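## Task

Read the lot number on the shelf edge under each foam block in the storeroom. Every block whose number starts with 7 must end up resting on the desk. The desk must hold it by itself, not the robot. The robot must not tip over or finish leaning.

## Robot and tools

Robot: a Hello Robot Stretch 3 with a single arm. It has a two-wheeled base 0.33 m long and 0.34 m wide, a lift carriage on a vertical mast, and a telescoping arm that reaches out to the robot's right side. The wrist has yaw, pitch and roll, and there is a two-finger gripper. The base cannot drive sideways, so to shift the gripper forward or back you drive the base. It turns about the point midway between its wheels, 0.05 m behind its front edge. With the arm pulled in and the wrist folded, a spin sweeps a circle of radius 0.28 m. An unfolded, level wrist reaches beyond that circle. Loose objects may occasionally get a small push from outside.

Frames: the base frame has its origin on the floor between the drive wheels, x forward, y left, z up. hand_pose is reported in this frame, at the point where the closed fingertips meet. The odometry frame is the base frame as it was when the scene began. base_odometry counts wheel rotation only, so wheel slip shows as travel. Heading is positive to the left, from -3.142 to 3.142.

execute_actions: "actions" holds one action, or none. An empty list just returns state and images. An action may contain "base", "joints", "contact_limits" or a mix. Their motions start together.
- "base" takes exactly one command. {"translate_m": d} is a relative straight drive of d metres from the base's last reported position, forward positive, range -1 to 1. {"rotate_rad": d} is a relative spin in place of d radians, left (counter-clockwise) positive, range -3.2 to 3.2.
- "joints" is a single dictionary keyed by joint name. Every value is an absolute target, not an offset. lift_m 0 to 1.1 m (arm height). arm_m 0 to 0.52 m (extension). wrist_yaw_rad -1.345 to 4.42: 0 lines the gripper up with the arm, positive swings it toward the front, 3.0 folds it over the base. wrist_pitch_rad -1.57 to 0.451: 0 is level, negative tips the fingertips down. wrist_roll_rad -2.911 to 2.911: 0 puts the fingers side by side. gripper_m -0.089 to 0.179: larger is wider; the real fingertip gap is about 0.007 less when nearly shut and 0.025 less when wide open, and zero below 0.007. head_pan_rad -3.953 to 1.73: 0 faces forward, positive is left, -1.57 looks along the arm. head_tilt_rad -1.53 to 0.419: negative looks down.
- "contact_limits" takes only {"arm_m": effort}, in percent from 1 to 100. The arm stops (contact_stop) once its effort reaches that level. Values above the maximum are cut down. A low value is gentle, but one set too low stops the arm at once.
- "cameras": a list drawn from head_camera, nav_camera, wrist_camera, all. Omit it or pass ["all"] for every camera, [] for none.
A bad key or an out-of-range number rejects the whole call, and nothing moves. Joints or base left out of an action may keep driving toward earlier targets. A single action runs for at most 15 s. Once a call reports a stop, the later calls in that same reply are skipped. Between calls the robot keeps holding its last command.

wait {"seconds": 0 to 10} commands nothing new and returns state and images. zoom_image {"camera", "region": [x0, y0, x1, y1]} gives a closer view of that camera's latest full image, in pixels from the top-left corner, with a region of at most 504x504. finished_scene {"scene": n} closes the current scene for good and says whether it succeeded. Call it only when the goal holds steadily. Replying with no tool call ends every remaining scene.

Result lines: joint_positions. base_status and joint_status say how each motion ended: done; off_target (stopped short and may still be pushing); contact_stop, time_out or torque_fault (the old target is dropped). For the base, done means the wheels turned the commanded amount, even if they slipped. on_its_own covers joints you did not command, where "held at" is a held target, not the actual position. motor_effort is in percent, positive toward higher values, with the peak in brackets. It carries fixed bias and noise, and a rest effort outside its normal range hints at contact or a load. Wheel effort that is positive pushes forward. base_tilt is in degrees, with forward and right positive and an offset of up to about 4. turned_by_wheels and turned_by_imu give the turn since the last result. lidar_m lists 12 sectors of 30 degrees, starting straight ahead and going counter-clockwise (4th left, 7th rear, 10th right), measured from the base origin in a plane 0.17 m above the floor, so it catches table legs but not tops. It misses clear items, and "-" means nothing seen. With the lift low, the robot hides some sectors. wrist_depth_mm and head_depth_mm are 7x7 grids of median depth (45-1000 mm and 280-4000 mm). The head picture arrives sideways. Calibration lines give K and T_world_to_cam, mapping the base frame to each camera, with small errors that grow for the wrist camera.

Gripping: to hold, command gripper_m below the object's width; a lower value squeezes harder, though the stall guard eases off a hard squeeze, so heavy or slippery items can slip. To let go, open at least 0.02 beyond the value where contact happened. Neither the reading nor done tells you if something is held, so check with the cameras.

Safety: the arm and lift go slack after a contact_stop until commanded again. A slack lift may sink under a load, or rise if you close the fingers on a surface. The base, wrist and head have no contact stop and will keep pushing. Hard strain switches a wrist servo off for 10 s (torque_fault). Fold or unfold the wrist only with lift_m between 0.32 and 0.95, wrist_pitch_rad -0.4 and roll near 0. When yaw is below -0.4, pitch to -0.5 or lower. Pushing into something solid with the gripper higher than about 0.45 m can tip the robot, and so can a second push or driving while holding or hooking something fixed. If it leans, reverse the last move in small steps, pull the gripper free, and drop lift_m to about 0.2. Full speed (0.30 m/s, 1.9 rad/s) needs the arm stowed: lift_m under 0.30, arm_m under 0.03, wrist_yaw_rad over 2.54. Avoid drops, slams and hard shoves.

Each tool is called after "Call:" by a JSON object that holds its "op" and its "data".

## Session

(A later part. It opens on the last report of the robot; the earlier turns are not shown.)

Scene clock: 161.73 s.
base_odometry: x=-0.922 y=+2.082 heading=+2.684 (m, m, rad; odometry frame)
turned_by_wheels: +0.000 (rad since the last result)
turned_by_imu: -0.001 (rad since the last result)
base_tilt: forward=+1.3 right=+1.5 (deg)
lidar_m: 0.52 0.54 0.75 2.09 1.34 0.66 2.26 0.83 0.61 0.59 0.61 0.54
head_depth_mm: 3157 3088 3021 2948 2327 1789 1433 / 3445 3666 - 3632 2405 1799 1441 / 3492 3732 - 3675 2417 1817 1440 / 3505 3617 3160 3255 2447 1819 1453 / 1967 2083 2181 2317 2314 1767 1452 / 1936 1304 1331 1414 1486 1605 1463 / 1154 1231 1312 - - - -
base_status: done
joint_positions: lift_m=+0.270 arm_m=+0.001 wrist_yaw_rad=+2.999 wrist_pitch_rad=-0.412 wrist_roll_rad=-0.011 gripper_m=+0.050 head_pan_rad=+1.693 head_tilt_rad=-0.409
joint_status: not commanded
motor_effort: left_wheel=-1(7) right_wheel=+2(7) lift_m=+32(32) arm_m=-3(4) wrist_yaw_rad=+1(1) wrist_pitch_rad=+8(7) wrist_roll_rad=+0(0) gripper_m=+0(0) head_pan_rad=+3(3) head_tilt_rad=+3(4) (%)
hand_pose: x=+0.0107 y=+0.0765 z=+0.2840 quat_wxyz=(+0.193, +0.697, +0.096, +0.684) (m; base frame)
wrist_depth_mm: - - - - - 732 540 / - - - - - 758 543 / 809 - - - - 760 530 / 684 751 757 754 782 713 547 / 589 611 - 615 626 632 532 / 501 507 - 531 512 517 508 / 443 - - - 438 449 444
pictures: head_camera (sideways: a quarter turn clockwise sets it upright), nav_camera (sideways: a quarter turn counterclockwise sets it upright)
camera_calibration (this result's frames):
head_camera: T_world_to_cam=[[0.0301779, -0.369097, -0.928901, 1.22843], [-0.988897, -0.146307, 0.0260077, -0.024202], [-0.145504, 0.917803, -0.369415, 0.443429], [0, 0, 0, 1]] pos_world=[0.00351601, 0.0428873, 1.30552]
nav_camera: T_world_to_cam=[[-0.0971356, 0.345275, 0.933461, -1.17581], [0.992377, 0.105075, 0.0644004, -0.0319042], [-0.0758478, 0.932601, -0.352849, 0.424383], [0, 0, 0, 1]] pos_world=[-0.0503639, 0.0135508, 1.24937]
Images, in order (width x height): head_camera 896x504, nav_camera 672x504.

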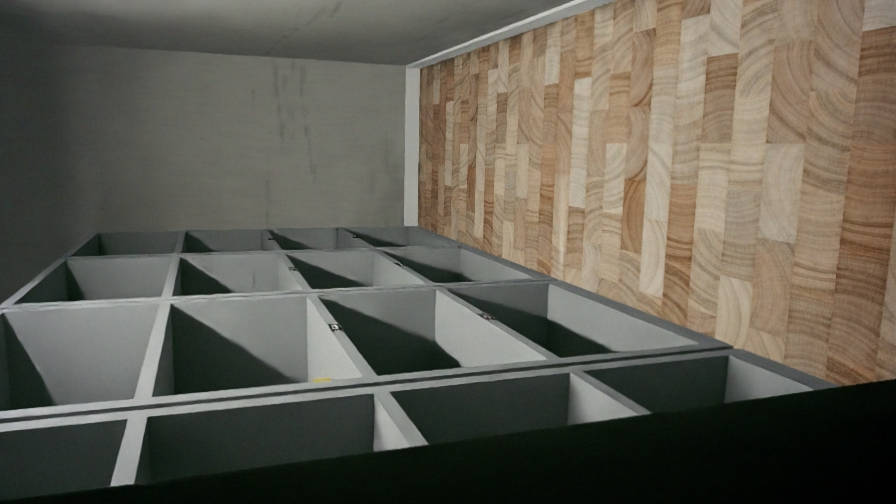

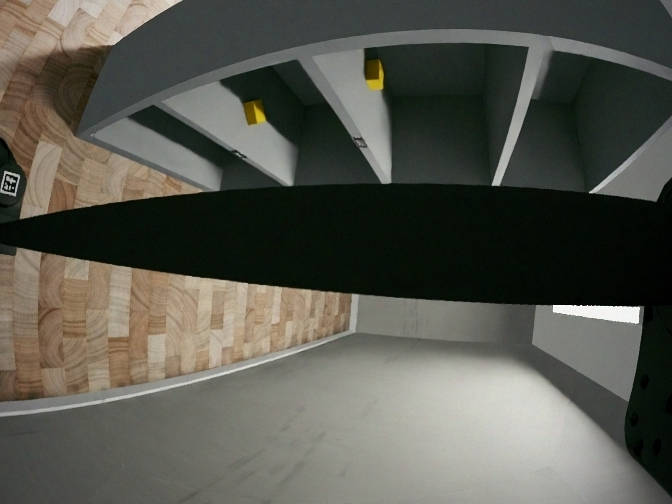

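Call:
{"op": "execute_actions", "data": {"actions": [{"base":{"rotate_rad":-1.6},"joints":{"head_pan_rad":-1.57,"head_tilt_rad":-0.8}}], "cameras": []}}

Call:
{"op": "execute_actions", "data": {"actions": [{"base":{"translate_m":-0.9}}], "cameras": ["head_camera"]}}

Call:
{"op": "execute_actions", "data": {"actions": [{"base":{"translate_m":-0.93}}], "cameras": ["head_camera"]}}

Call:
{"op": "execute_actions", "data": {"actions": [{"base":{"translate_m":-0.93}}], "cameras": ["head_camera"]}}

Call:
{"op": "execute_actions", "data": {"actions": [{"base":{"translate_m":-0.93}}], "cameras": ["head_camera"]}}

Scene clock: 169.17 s.
base_odometry: x=-0.922 y=+2.082 heading=+1.084 (m, m, rad; odometry frame)
turned_by_wheels: -1.600 (rad since the last result)
turned_by_imu: -1.581 (rad since the last result)
base_tilt: forward=+1.3 right=+1.6 (deg)
lidar_m: 0.59 0.61 0.54 0.52 0.54 0.74 1.98 1.36 0.66 2.37 0.84 0.61
head_depth_mm: 2661 2929 2356 1850 1479 1307 1146 / 2733 3002 2362 1864 1554 1321 1151 / 2740 2984 2370 1878 1562 1326 1158 / 2769 3014 2413 1890 1557 1324 1156 / 2773 3003 2403 1897 1571 1329 1155 / 2382 2371 2231 1917 1576 1338 1166 / 1661 1655 1640 1611 1509 1349 1164
base_status: done
joint_positions: lift_m=+0.270 arm_m=+0.001 wrist_yaw_rad=+2.999 wrist_pitch_rad=-0.412 wrist_roll_rad=-0.011 gripper_m=+0.050 head_pan_rad=-1.563 head_tilt_rad=-0.791
joint_status: all done
motor_effort: left_wheel=+3(13) right_wheel=-1(4) lift_m=+31(32) arm_m=-3(4) wrist_yaw_rad=+1(0) wrist_pitch_rad=+8(7) wrist_roll_rad=+0(0) gripper_m=+0(0) head_pan_rad=-5(43) head_tilt_rad=-4(20) (%)
hand_pose: x=+0.0107 y=+0.0765 z=+0.2840 quat_wxyz=(+0.193, +0.697, +0.096, +0.684) (m; base frame)
wrist_depth_mm: 467 - 497 519 538 566 567 / 498 - 540 560 581 622 600 / 541 - 583 611 637 681 610 / 580 583 632 670 699 711 611 / 598 590 - 620 654 624 591 / 490 496 - 531 524 523 534 / 439 - - - 438 448 453
pictures: none
No camera images: the call's "cameras" was empty. Leave "cameras" out to get every camera's image.

Scene clock: 173.93 s.
base_odometry: x=-1.343 y=+1.287 heading=+1.084 (m, m, rad; odometry frame)
turned_by_wheels: +0.000 (rad since the last result)
turned_by_imu: +0.000 (rad since the last result)
base_tilt: forward=+1.3 right=+1.6 (deg)
lidar_m: 1.49 0.74 0.54 0.52 0.53 0.72 1.97 0.71 0.65 0.96 0.66 1.55
head_depth_mm: 798 747 570 1098 906 1207 1134 / 795 756 572 1102 908 1217 1145 / 796 761 575 1109 914 1220 1147 / 798 686 557 1114 908 1226 1149 / 797 776 562 1119 925 1227 1151 / 799 786 567 1126 929 1230 1154 / 797 793 570 1097 933 1130 1163
base_status: done
joint_positions: lift_m=+0.270 arm_m=+0.001 wrist_yaw_rad=+2.999 wrist_pitch_rad=-0.412 wrist_roll_rad=-0.011 gripper_m=+0.050 head_pan_rad=-1.563 head_tilt_rad=-0.791
joint_status: not commanded
motor_effort: left_wheel=+3(8) right_wheel=-1(5) lift_m=+32(32) arm_m=-3(3) wrist_yaw_rad=+1(1) wrist_pitch_rad=+7(7) wrist_roll_rad=+0(0) gripper_m=+0(0) head_pan_rad=-3(5) head_tilt_rad=-4(3) (%)
hand_pose: x=+0.0107 y=+0.0765 z=+0.2840 quat_wxyz=(+0.193, +0.697, +0.096, +0.684) (m; base frame)
wrist_depth_mm: 459 - 497 499 530 561 580 / 492 - 537 554 577 613 631 / 532 - 587 608 625 662 714 / 568 585 622 656 675 715 748 / 584 583 - 623 648 628 643 / 489 490 - 522 523 528 527 / 444 - - - 436 442 449
pictures: head_camera (sideways: a quarter turn clockwise sets it upright)
camera_calibration (this result's frames):
head_camera: T_world_to_cam=[[0.00975034, 0.689721, -0.72401, 0.961389], [0.999225, 0.0208978, 0.0333648, -0.0458928], [0.0381426, -0.723774, -0.688982, 0.858085], [0, 0, 0, 1]] pos_world=[0.00375374, -0.0410719, 1.28879]
Images, in order (width x height): head_camera 896x504.

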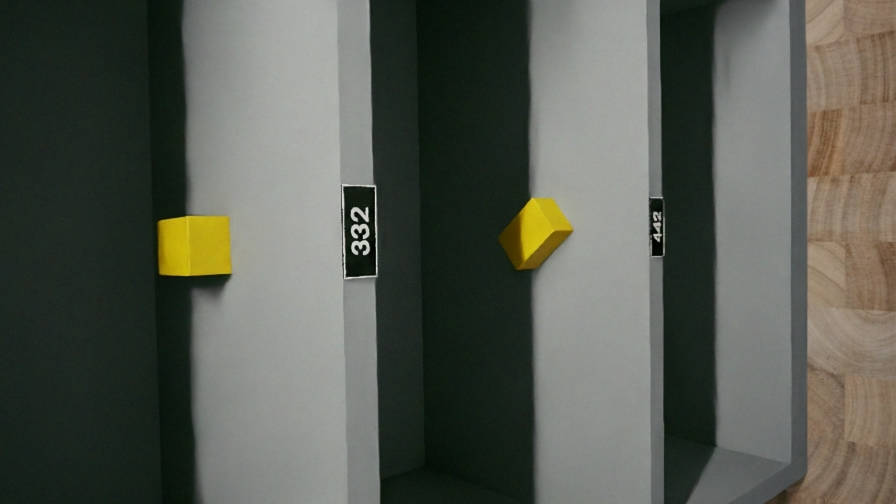

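Scene clock: 178.80 s.
base_odometry: x=-1.778 y=+0.465 heading=+1.084 (m, m, rad; odometry frame)
turned_by_wheels: +0.000 (rad since the last result)
turned_by_imu: +0.000 (rad since the last result)
base_tilt: forward=+1.3 right=+1.6 (deg)
lidar_m: 2.02 0.73 0.53 0.51 0.53 0.72 1.95 0.72 0.67 0.96 0.65 0.72
head_depth_mm: 798 749 568 1094 906 1212 1138 / 800 753 572 1101 909 1219 1144 / 803 759 578 1107 915 1220 1147 / 803 696 579 1110 921 1221 1153 / 803 775 586 1119 923 1227 1162 / 803 784 589 1127 927 1235 1162 / 804 793 572 1066 931 1104 1148
base_status: done
joint_positions: lift_m=+0.270 arm_m=+0.001 wrist_yaw_rad=+2.999 wrist_pitch_rad=-0.412 wrist_roll_rad=-0.011 gripper_m=+0.050 head_pan_rad=-1.563 head_tilt_rad=-0.791
joint_status: not commanded
motor_effort: left_wheel=+3(8) right_wheel=-1(5) lift_m=+32(31) arm_m=-3(3) wrist_yaw_rad=+1(1) wrist_pitch_rad=+7(7) wrist_roll_rad=+0(0) gripper_m=+0(0) head_pan_rad=-4(5) head_tilt_rad=-3(3) (%)
hand_pose: x=+0.0107 y=+0.0765 z=+0.2840 quat_wxyz=(+0.193, +0.697, +0.096, +0.684) (m; base frame)
wrist_depth_mm: 454 - 486 502 522 544 574 / 484 - 523 558 572 601 616 / 536 - 578 594 618 656 687 / 553 581 620 640 673 709 748 / 587 594 - 612 643 629 636 / 495 491 - 526 527 517 525 / 441 - - - 439 451 448
pictures: head_camera (sideways: a quarter turn clockwise sets it upright)
camera_calibration (this result's frames):
head_camera: T_world_to_cam=[[0.00978216, 0.68972, -0.72401, 0.961389], [0.999226, 0.0208517, 0.0333648, -0.0458928], [0.0381092, -0.723775, -0.688982, 0.858085], [0, 0, 0, 1]] pos_world=[0.00375185, -0.0410718, 1.28879]
Images, in order (width x height): head_camera 896x504.

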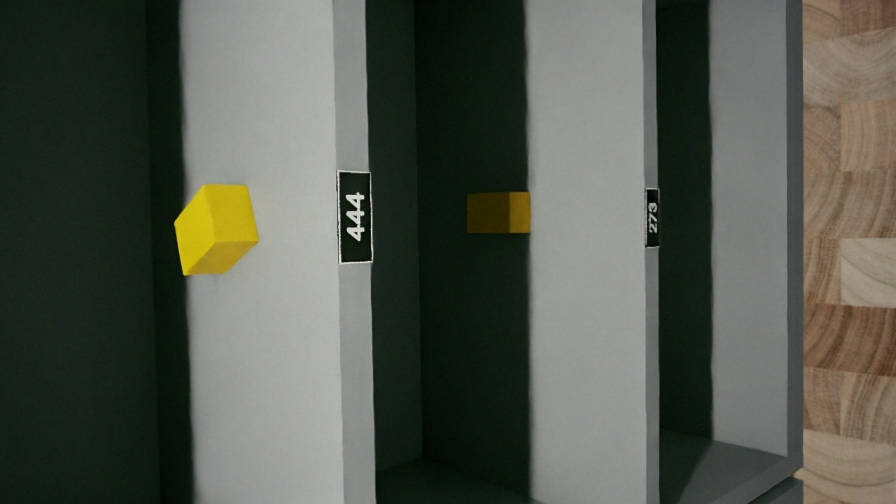

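Scene clock: 183.67 s.
base_odometry: x=-2.212 y=-0.358 heading=+1.085 (m, m, rad; odometry frame)
turned_by_wheels: +0.000 (rad since the last result)
turned_by_imu: +0.000 (rad since the last result)
base_tilt: forward=+1.3 right=+1.7 (deg)
lidar_m: 1.99 0.72 0.52 0.50 0.52 0.71 1.43 0.73 0.68 0.97 0.65 1.37
head_depth_mm: 805 749 568 1097 908 1212 1137 / 804 754 572 1102 913 1216 1138 / 805 686 577 1108 913 1214 1148 / 807 770 582 1114 918 1222 1147 / 806 777 584 1123 925 1232 1156 / 811 785 588 1125 928 1235 1158 / 809 794 593 1072 931 1075 1148
base_status: done
joint_positions: lift_m=+0.270 arm_m=+0.001 wrist_yaw_rad=+2.999 wrist_pitch_rad=-0.412 wrist_roll_rad=-0.011 gripper_m=+0.050 head_pan_rad=-1.563 head_tilt_rad=-0.791
joint_status: not commanded
motor_effort: left_wheel=+3(6) right_wheel=-1(6) lift_m=+32(32) arm_m=-3(3) wrist_yaw_rad=+1(1) wrist_pitch_rad=+7(7) wrist_roll_rad=+0(0) gripper_m=+0(0) head_pan_rad=-4(3) head_tilt_rad=-4(4) (%)
hand_pose: x=+0.0107 y=+0.0765 z=+0.2840 quat_wxyz=(+0.193, +0.697, +0.096, +0.684) (m; base frame)
wrist_depth_mm: 445 - 481 494 526 547 575 / 494 - 521 540 568 590 630 / 525 - 566 600 629 650 676 / 565 574 613 641 669 706 750 / 583 596 - 604 630 632 640 / 492 502 - 523 525 524 534 / 444 - - - 435 448 451
pictures: head_camera (sideways: a quarter turn clockwise sets it upright)
camera_calibration (this result's frames):
head_camera: T_world_to_cam=[[0.00979491, 0.68972, -0.72401, 0.961389], [0.999226, 0.0208333, 0.0333648, -0.0458928], [0.0380959, -0.723776, -0.688982, 0.858085], [0, 0, 0, 1]] pos_world=[0.00375109, -0.0410718, 1.28879]
Images, in order (width x height): head_camera 896x504.

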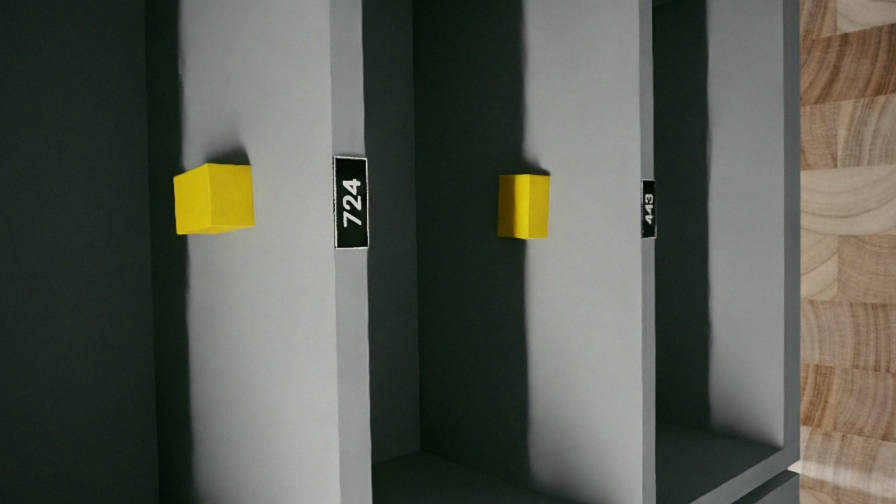

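Scene clock: 188.53 s.
base_odometry: x=-2.647 y=-1.180 heading=+1.085 (m, m, rad; odometry frame)
turned_by_wheels: +0.000 (rad since the last result)
turned_by_imu: +0.000 (rad since the last result)
base_tilt: forward=+1.3 right=+1.6 (deg)
lidar_m: 1.96 0.71 0.52 0.50 0.52 0.52 0.50 0.52 0.69 0.97 0.65 1.37
head_depth_mm: 807 750 569 1097 907 1212 1140 / 810 754 574 1102 909 1213 1148 / 811 683 577 1110 908 1216 1147 / 811 729 581 1116 918 1222 1151 / 811 777 585 1121 926 1233 1158 / 812 781 590 1123 927 1234 1157 / 811 791 593 1057 931 1048 1147
base_status: done
joint_positions: lift_m=+0.270 arm_m=+0.001 wrist_yaw_rad=+2.999 wrist_pitch_rad=-0.412 wrist_roll_rad=-0.011 gripper_m=+0.050 head_pan_rad=-1.563 head_tilt_rad=-0.791
joint_status: not commanded
motor_effort: left_wheel=+2(6) right_wheel=+0(6) lift_m=+32(32) arm_m=-3(4) wrist_yaw_rad=+1(1) wrist_pitch_rad=+8(7) wrist_roll_rad=+0(0) gripper_m=+0(0) head_pan_rad=-4(4) head_tilt_rad=-3(3) (%)
hand_pose: x=+0.0107 y=+0.0765 z=+0.2840 quat_wxyz=(+0.193, +0.697, +0.096, +0.684) (m; base frame)
wrist_depth_mm: 440 - 469 492 515 533 567 / 474 - 520 541 570 580 619 / 521 - 563 584 616 646 680 / 556 569 613 638 659 699 733 / 581 593 - 607 647 629 647 / 495 497 - 529 525 527 534 / 440 - - - 440 443 448
pictures: head_camera (sideways: a quarter turn clockwise sets it upright)
camera_calibration (this result's frames):
head_camera: T_world_to_cam=[[0.00980173, 0.68972, -0.72401, 0.961389], [0.999226, 0.0208234, 0.0333648, -0.0458928], [0.0380887, -0.723777, -0.688982, 0.858085], [0, 0, 0, 1]] pos_world=[0.00375068, -0.0410718, 1.28879]
Images, in order (width x height): head_camera 896x504.

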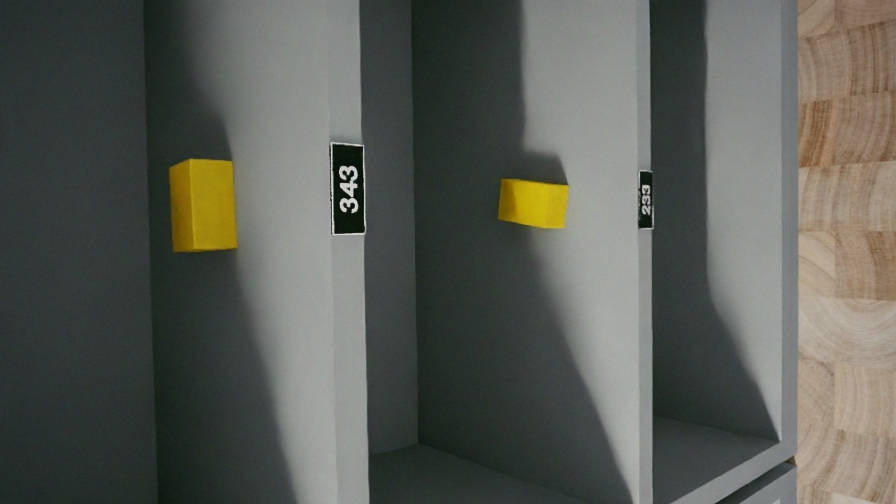

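Only 724.

Call:
{"op": "execute_actions", "data": {"actions": [{"base":{"translate_m":0.92}}], "cameras": []}}

Call:
{"op": "execute_actions", "data": {"actions": [{"joints":{"lift_m":0.8}}], "cameras": []}}

Call:
{"op": "execute_actions", "data": {"actions": [{"joints":{"wrist_yaw_rad":0}}], "cameras": []}}

Call:
{"op": "execute_actions", "data": {"actions": [{"joints":{"lift_m":0.97,"wrist_pitch_rad":-0.25,"gripper_m":0.175}}], "cameras": ["wrist_camera"]}}

Scene clock: 199.83 s.
base_odometry: x=-2.217 y=-0.366 heading=+1.085 (m, m, rad; odometry frame)
turned_by_wheels: +0.000 (rad since the last result)
turned_by_imu: -0.003 (rad since the last result)
base_tilt: forward=+1.3 right=+1.6 (deg)
lidar_m: 1.99 0.72 0.52 0.50 0.52 0.71 1.42 0.73 0.67 0.97 0.66 0.72
head_depth_mm: 803 747 569 1098 905 1218 1140 / 806 756 573 1100 911 1214 1141 / 805 722 576 1107 917 1216 1148 / 809 767 580 1113 919 1225 1151 / 808 774 585 1117 923 1230 1158 / 810 784 588 1128 925 1233 1154 / 811 792 595 1065 929 1094 1161
base_status: done
joint_positions: lift_m=+0.270 arm_m=+0.001 wrist_yaw_rad=+2.999 wrist_pitch_rad=-0.412 wrist_roll_rad=-0.011 gripper_m=+0.050 head_pan_rad=-1.563 head_tilt_rad=-0.791
joint_status: not commanded
motor_effort: left_wheel=+2(11) right_wheel=-1(4) lift_m=+32(33) arm_m=-4(3) wrist_yaw_rad=+1(1) wrist_pitch_rad=+8(8) wrist_roll_rad=+0(0) gripper_m=+0(0) head_pan_rad=-3(4) head_tilt_rad=-3(4) (%)
hand_pose: x=+0.0107 y=+0.0765 z=+0.2840 quat_wxyz=(+0.193, +0.697, +0.096, +0.684) (m; base frame)
wrist_depth_mm: 447 - 493 493 521 546 564 / 485 - 516 535 575 593 623 / 515 - 570 580 625 643 676 / 556 575 618 642 668 728 722 / 585 590 - 602 658 626 627 / 499 502 - 522 531 524 525 / 440 - - - 440 448 450
pictures: none
No camera images: the call's "cameras" was empty. Leave "cameras" out to get every camera's image.

Scene clock: 205.50 s.
base_odometry: x=-2.217 y=-0.366 heading=+1.085 (m, m, rad; odometry frame)
turned_by_wheels: +0.000 (rad since the last result)
turned_by_imu: -0.002 (rad since the last result)
base_tilt: forward=+1.3 right=+1.6 (deg)
lidar_m: 1.99 0.72 0.52 0.50 0.52 0.71 1.42 0.73 0.67 0.97 0.66 0.73
head_depth_mm: 805 749 569 1093 907 1238 - / 803 754 572 1103 912 1244 - / 809 720 576 1106 914 1241 - / 807 769 581 1116 916 1248 - / 809 774 585 1119 923 1232 1155 / 807 785 588 1128 930 1229 1159 / 812 794 595 1062 932 1097 1160
base_status: not commanded
joint_positions: lift_m=+0.800 arm_m=+0.001 wrist_yaw_rad=+2.999 wrist_pitch_rad=-0.412 wrist_roll_rad=-0.011 gripper_m=+0.050 head_pan_rad=-1.563 head_tilt_rad=-0.791
joint_status: all done
motor_effort: left_wheel=+3(2) right_wheel=-1(1) lift_m=+38(38) arm_m=-3(3) wrist_yaw_rad=+1(1) wrist_pitch_rad=+8(7) wrist_roll_rad=+0(0) gripper_m=+0(0) head_pan_rad=-4(4) head_tilt_rad=-4(4) (%)
hand_pose: x=+0.0107 y=+0.0765 z=+0.8138 quat_wxyz=(+0.193, +0.697, +0.097, +0.684) (m; base frame)
wrist_depth_mm: 446 - 480 496 522 549 560 / 490 - 515 537 551 589 629 / 522 - 556 589 630 653 698 / 572 583 639 652 686 724 774 / 620 636 - 713 777 818 888 / 670 726 - 801 881 956 - / 748 787 911 911 955 - -
pictures: none
No camera images: the call's "cameras" was empty. Leave "cameras" out to get every camera's image.

Scene clock: 208.00 s.
base_odometry: x=-2.217 y=-0.366 heading=+1.085 (m, m, rad; odometry frame)
turned_by_wheels: +0.000 (rad since the last result)
turned_by_imu: -0.001 (rad since the last result)
base_tilt: forward=+1.3 right=+1.6 (deg)
lidar_m: 1.99 0.72 0.52 0.50 0.52 0.71 1.42 0.73 0.67 0.97 0.66 0.73
head_depth_mm: 801 748 569 1100 907 1237 - / 805 756 572 1105 909 1241 - / 809 722 575 1108 934 - - / 807 769 582 1108 934 1224 1152 / 811 774 585 1121 923 1233 1156 / 809 782 589 1121 926 1233 1161 / 809 794 593 1062 932 1099 1158
base_status: not commanded
joint_positions: lift_m=+0.800 arm_m=+0.001 wrist_yaw_rad=+0.002 wrist_pitch_rad=-0.412 wrist_roll_rad=-0.011 gripper_m=+0.050 head_pan_rad=-1.563 head_tilt_rad=-0.791
joint_status: all done
motor_effort: left_wheel=+2(3) right_wheel=-1(1) lift_m=+38(37) arm_m=-4(3) wrist_yaw_rad=-2(5) wrist_pitch_rad=+7(8) wrist_roll_rad=+0(0) gripper_m=+0(0) head_pan_rad=-5(4) head_tilt_rad=-4(3) (%)
hand_pose: x=-0.0211 y=-0.3714 z=+0.8138 quat_wxyz=(+0.696, +0.146, -0.688, -0.144) (m; base frame)
wrist_depth_mm: 530 650 657 660 645 640 476 / 536 700 700 716 725 692 479 / 532 732 761 775 781 692 480 / 542 693 746 752 768 708 468 / 534 596 623 558 641 610 472 / 486 495 - 507 515 514 469 / 439 449 448 449 455 465 460
pictures: none
No camera images: the call's "cameras" was empty. Leave "cameras" out to get every camera's image.

Scene clock: 210.37 s.
base_odometry: x=-2.217 y=-0.366 heading=+1.085 (m, m, rad; odometry frame)
turned_by_wheels: +0.000 (rad since the last result)
turned_by_imu: -0.001 (rad since the last result)
base_tilt: forward=+1.3 right=+1.6 (deg)
lidar_m: 1.99 0.72 0.52 0.50 0.52 0.71 1.42 0.73 0.67 0.97 0.66 0.73
head_depth_mm: 802 749 568 - - - 1120 / 803 755 574 - - - 1105 / 804 723 575 - - - 1128 / 808 769 579 1117 901 1228 1153 / 808 778 585 1088 922 1230 1155 / 808 783 589 1120 922 1234 1153 / 811 791 594 1065 930 1099 1159
base_status: not commanded
joint_positions: lift_m=+0.970 arm_m=+0.001 wrist_yaw_rad=+0.001 wrist_pitch_rad=-0.271 wrist_roll_rad=-0.011 gripper_m=+0.175 head_pan_rad=-1.563 head_tilt_rad=-0.791
joint_status: all done
motor_effort: left_wheel=+2(2) right_wheel=-1(1) lift_m=+38(39) arm_m=-4(3) wrist_yaw_rad=-2(2) wrist_pitch_rad=+13(14) wrist_roll_rad=+0(0) gripper_m=+0(86) head_pan_rad=-3(4) head_tilt_rad=-3(4) (%)
hand_pose: x=-0.0211 y=-0.3868 z=+1.0167 quat_wxyz=(+0.705, +0.097, -0.696, -0.095) (m; base frame)
wrist_depth_mm: 537 643 642 643 648 642 477 / 538 674 682 695 685 694 479 / 453 461 482 414 518 545 457 / 301 309 313 323 326 340 343 / 502 755 835 866 859 586 410 / - 833 829 855 864 801 450 / 566 694 675 704 709 691 423
pictures: wrist_camera
camera_calibration (this result's frames):
wrist_camera: T_world_to_cam=[[-0.998413, 0.00948643, 0.0555053, -0.0795211], [-0.0461211, 0.427751, -0.902719, 1.11817], [-0.032306, -0.903847, -0.426634, 0.252828], [0, 0, 0, 1]] pos_world=[-0.0196558, -0.249027, 1.12168]
Images, in order (width x height): wrist_camera 644x364.

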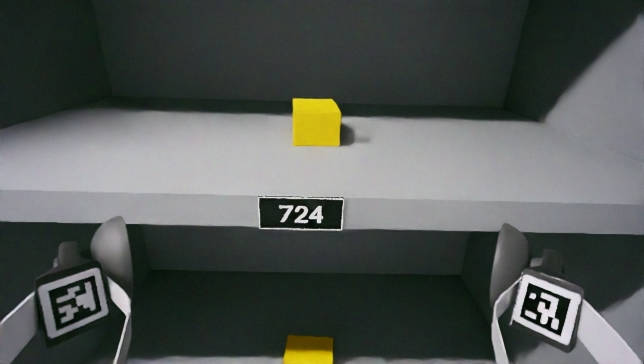

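Call:
{"op": "execute_actions", "data": {"actions": [{"joints":{"arm_m":0.3}}], "cameras": ["wrist_camera"]}}

Call:
{"op": "execute_actions", "data": {"actions": [{"joints":{"gripper_m":0.03}}], "cameras": ["wrist_camera"]}}

Call:
{"op": "execute_actions", "data": {"actions": [{"joints":{"lift_m":1.01}}], "cameras": []}}

Call:
{"op": "execute_actions", "data": {"actions": [{"joints":{"arm_m":0}}], "cameras": ["wrist_camera"]}}

Scene clock: 217.10 s.
base_odometry: x=-2.217 y=-0.366 heading=+1.085 (m, m, rad; odometry frame)
turned_by_wheels: +0.000 (rad since the last result)
turned_by_imu: -0.002 (rad since the last result)
base_tilt: forward=+1.3 right=+1.6 (deg)
lidar_m: 1.99 0.72 0.52 0.50 0.52 0.71 1.42 0.73 0.67 0.97 0.66 0.73
head_depth_mm: 789 - 567 1095 905 1208 1141 / 777 - 554 1106 909 1214 1139 / 793 - 553 1109 915 1216 1151 / 809 771 580 1114 918 1225 1151 / 806 777 585 1123 924 1225 1154 / 808 783 589 1125 928 1230 1160 / 807 790 594 1063 927 1097 1157
base_status: not commanded
joint_positions: lift_m=+0.970 arm_m=+0.300 wrist_yaw_rad=+0.000 wrist_pitch_rad=-0.271 wrist_roll_rad=-0.011 gripper_m=+0.175 head_pan_rad=-1.563 head_tilt_rad=-0.791
joint_status: all done
motor_effort: left_wheel=+2(2) right_wheel=-1(1) lift_m=+38(37) arm_m=+4(5) wrist_yaw_rad=+0(2) wrist_pitch_rad=+13(13) wrist_roll_rad=+0(0) gripper_m=+1(0) head_pan_rad=-4(3) head_tilt_rad=-3(3) (%)
hand_pose: x=-0.0214 y=-0.6850 z=+1.0167 quat_wxyz=(+0.705, +0.097, -0.697, -0.095) (m; base frame)
wrist_depth_mm: 373 378 380 371 377 381 380 / 397 401 399 401 404 404 402 / 411 418 424 425 419 431 432 / 297 303 308 209 326 335 340 / 225 232 218 152 238 242 244 / - 181 169 136 187 190 193 / 144 150 147 146 154 153 159
pictures: wrist_camera
camera_calibration (this result's frames):
wrist_camera: T_world_to_cam=[[-0.998402, 0.0106161, 0.0555051, -0.0761895], [-0.0456378, 0.427778, -0.902731, 1.24577], [-0.0333274, -0.903822, -0.42661, -0.0167507], [0, 0, 0, 1]] pos_world=[-0.0197718, -0.547244, 1.12168]
Images, in order (width x height): wrist_camera 644x364.

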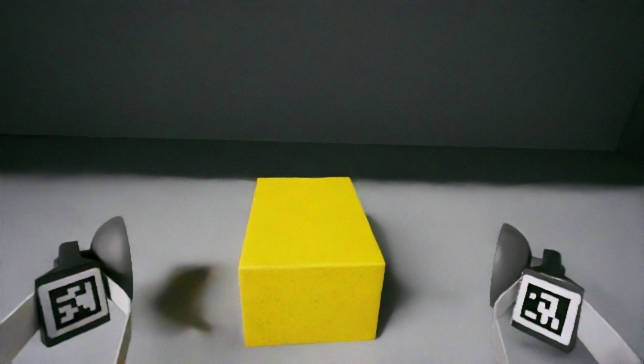

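Scene clock: 219.03 s.
base_odometry: x=-2.217 y=-0.366 heading=+1.085 (m, m, rad; odometry frame)
turned_by_wheels: +0.000 (rad since the last result)
turned_by_imu: -0.001 (rad since the last result)
base_tilt: forward=+1.3 right=+1.7 (deg)
lidar_m: 1.99 0.72 0.52 0.50 0.52 0.71 1.42 0.73 0.67 0.97 0.66 0.73
head_depth_mm: 791 - 567 1102 911 1211 1135 / 780 - 554 1108 908 1215 1141 / 794 - 553 1109 912 1220 1145 / 808 770 581 1115 918 1225 1149 / 812 774 584 1122 922 1230 1155 / 808 784 589 1129 927 1230 1159 / 811 790 594 1062 932 1101 1162
base_status: not commanded
joint_positions: lift_m=+0.970 arm_m=+0.300 wrist_yaw_rad=+0.000 wrist_pitch_rad=-0.271 wrist_roll_rad=-0.011 gripper_m=+0.031 head_pan_rad=-1.563 head_tilt_rad=-0.791
joint_status: all done
motor_effort: left_wheel=+2(2) right_wheel=-1(1) lift_m=+37(38) arm_m=+4(4) wrist_yaw_rad=+0(0) wrist_pitch_rad=+13(13) wrist_roll_rad=+0(0) gripper_m=-12(85) head_pan_rad=-4(4) head_tilt_rad=-4(3) (%)
hand_pose: x=-0.0214 y=-0.6850 z=+1.0167 quat_wxyz=(+0.705, +0.097, -0.697, -0.095) (m; base frame)
wrist_depth_mm: 372 373 371 380 378 384 383 / 392 396 403 396 400 407 408 / 413 422 416 418 426 420 432 / 299 304 309 207 325 332 343 / 221 227 208 152 247 242 248 / 179 180 130 133 137 191 193 / 149 151 147 143 150 158 158
pictures: wrist_camera
camera_calibration (this result's frames):
wrist_camera: T_world_to_cam=[[-0.998402, 0.0106136, 0.0555053, -0.0761909], [-0.0456391, 0.427778, -0.902731, 1.24577], [-0.0333251, -0.903822, -0.42661, -0.016751], [0, 0, 0, 1]] pos_world=[-0.0197715, -0.547244, 1.12168]
Images, in order (width x height): wrist_camera 644x364.

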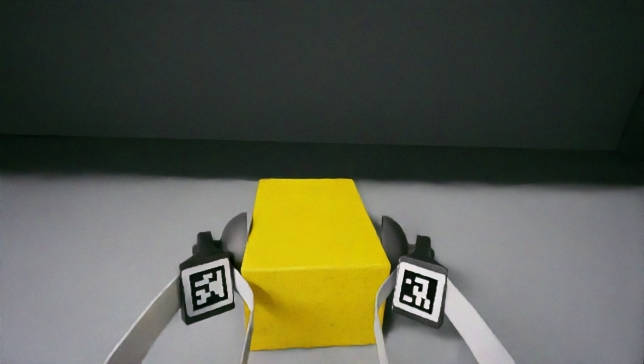

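Scene clock: 220.20 s.
base_odometry: x=-2.217 y=-0.366 heading=+1.085 (m, m, rad; odometry frame)
turned_by_wheels: +0.000 (rad since the last result)
turned_by_imu: +0.000 (rad since the last result)
base_tilt: forward=+1.3 right=+1.7 (deg)
lidar_m: 2.00 0.72 0.52 0.50 0.52 0.71 1.42 0.73 0.67 0.97 0.66 0.73
head_depth_mm: - 710 568 1096 905 1210 1141 / - 665 573 1101 913 1216 1141 / - - 575 1110 912 1218 1145 / 793 727 580 1112 921 1226 1151 / 810 776 584 1122 921 1229 1153 / 810 783 588 1123 924 1236 1161 / 810 790 594 1064 928 1093 1163
base_status: not commanded
joint_positions: lift_m=+1.010 arm_m=+0.300 wrist_yaw_rad=+0.000 wrist_pitch_rad=-0.271 wrist_roll_rad=-0.011 gripper_m=+0.031 head_pan_rad=-1.563 head_tilt_rad=-0.791
joint_status: all done
motor_effort: left_wheel=+3(2) right_wheel=-1(1) lift_m=+38(39) arm_m=+4(4) wrist_yaw_rad=+0(0) wrist_pitch_rad=+13(13) wrist_roll_rad=+0(0) gripper_m=-12(12) head_pan_rad=-4(4) head_tilt_rad=-3(3) (%)
hand_pose: x=-0.0214 y=-0.6850 z=+1.0567 quat_wxyz=(+0.705, +0.097, -0.697, -0.095) (m; base frame)
wrist_depth_mm: 376 376 375 375 380 376 382 / 393 398 400 401 405 404 407 / 420 419 429 427 430 431 433 / 385 394 406 209 423 433 437 / 293 295 271 152 324 315 322 / 235 235 129 133 136 249 252 / 196 198 192 145 196 206 207
pictures: none
No camera images: the call's "cameras" was empty. Leave "cameras" out to get every camera's image.

Scene clock: 223.63 s.
base_odometry: x=-2.217 y=-0.366 heading=+1.085 (m, m, rad; odometry frame)
turned_by_wheels: +0.000 (rad since the last result)
turned_by_imu: -0.001 (rad since the last result)
base_tilt: forward=+1.3 right=+1.7 (deg)
lidar_m: 1.98 0.72 0.52 0.50 0.52 0.71 1.42 0.73 0.67 0.97 0.66 0.73
head_depth_mm: 801 750 605 - - - 1141 / 807 757 - - - - 1142 / 806 761 - - - - 1146 / 804 768 606 1117 919 1221 1148 / 809 779 585 1120 923 1228 1153 / 808 782 589 1125 927 1236 1159 / 810 791 594 1065 930 1097 1157
base_status: not commanded
joint_positions: lift_m=+1.010 arm_m=+0.001 wrist_yaw_rad=+0.000 wrist_pitch_rad=-0.271 wrist_roll_rad=-0.011 gripper_m=+0.031 head_pan_rad=-1.563 head_tilt_rad=-0.791
joint_status: all done
joint sent to its limit — the command would take arm_m past its lower limit, so that joint was sent only as far as its limit.
motor_effort: left_wheel=+2(2) right_wheel=-1(1) lift_m=+38(38) arm_m=-4(2) wrist_yaw_rad=+0(1) wrist_pitch_rad=+13(13) wrist_roll_rad=+0(0) gripper_m=-12(12) head_pan_rad=-4(4) head_tilt_rad=-4(3) (%)
hand_pose: x=-0.0214 y=-0.3868 z=+1.0567 quat_wxyz=(+0.705, +0.096, -0.697, -0.095) (m; base frame)
wrist_depth_mm: 530 636 647 661 645 648 476 / 537 679 692 671 691 665 482 / 528 610 639 655 685 612 473 / 389 399 408 207 429 434 430 / 311 313 305 152 330 318 325 / 545 753 130 132 136 655 442 / 552 711 706 144 742 629 461
pictures: wrist_camera
camera_calibration (this result's frames):
wrist_camera: T_world_to_cam=[[-0.9984, 0.0107792, 0.0555051, -0.0815507], [-0.0455679, 0.427785, -0.902731, 1.15431], [-0.033475, -0.903816, -0.42661, 0.269819], [0, 0, 0, 1]] pos_world=[-0.0197886, -0.249051, 1.16167]
Images, in order (width x height): wrist_camera 644x364.

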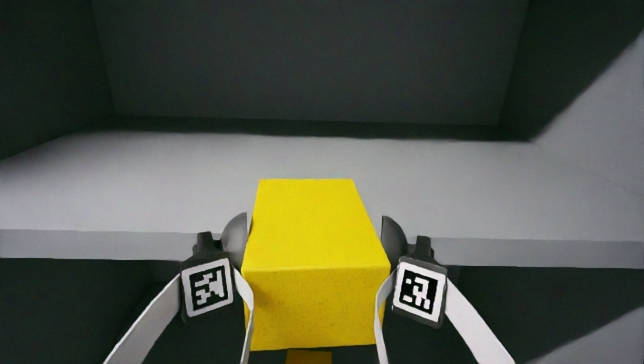

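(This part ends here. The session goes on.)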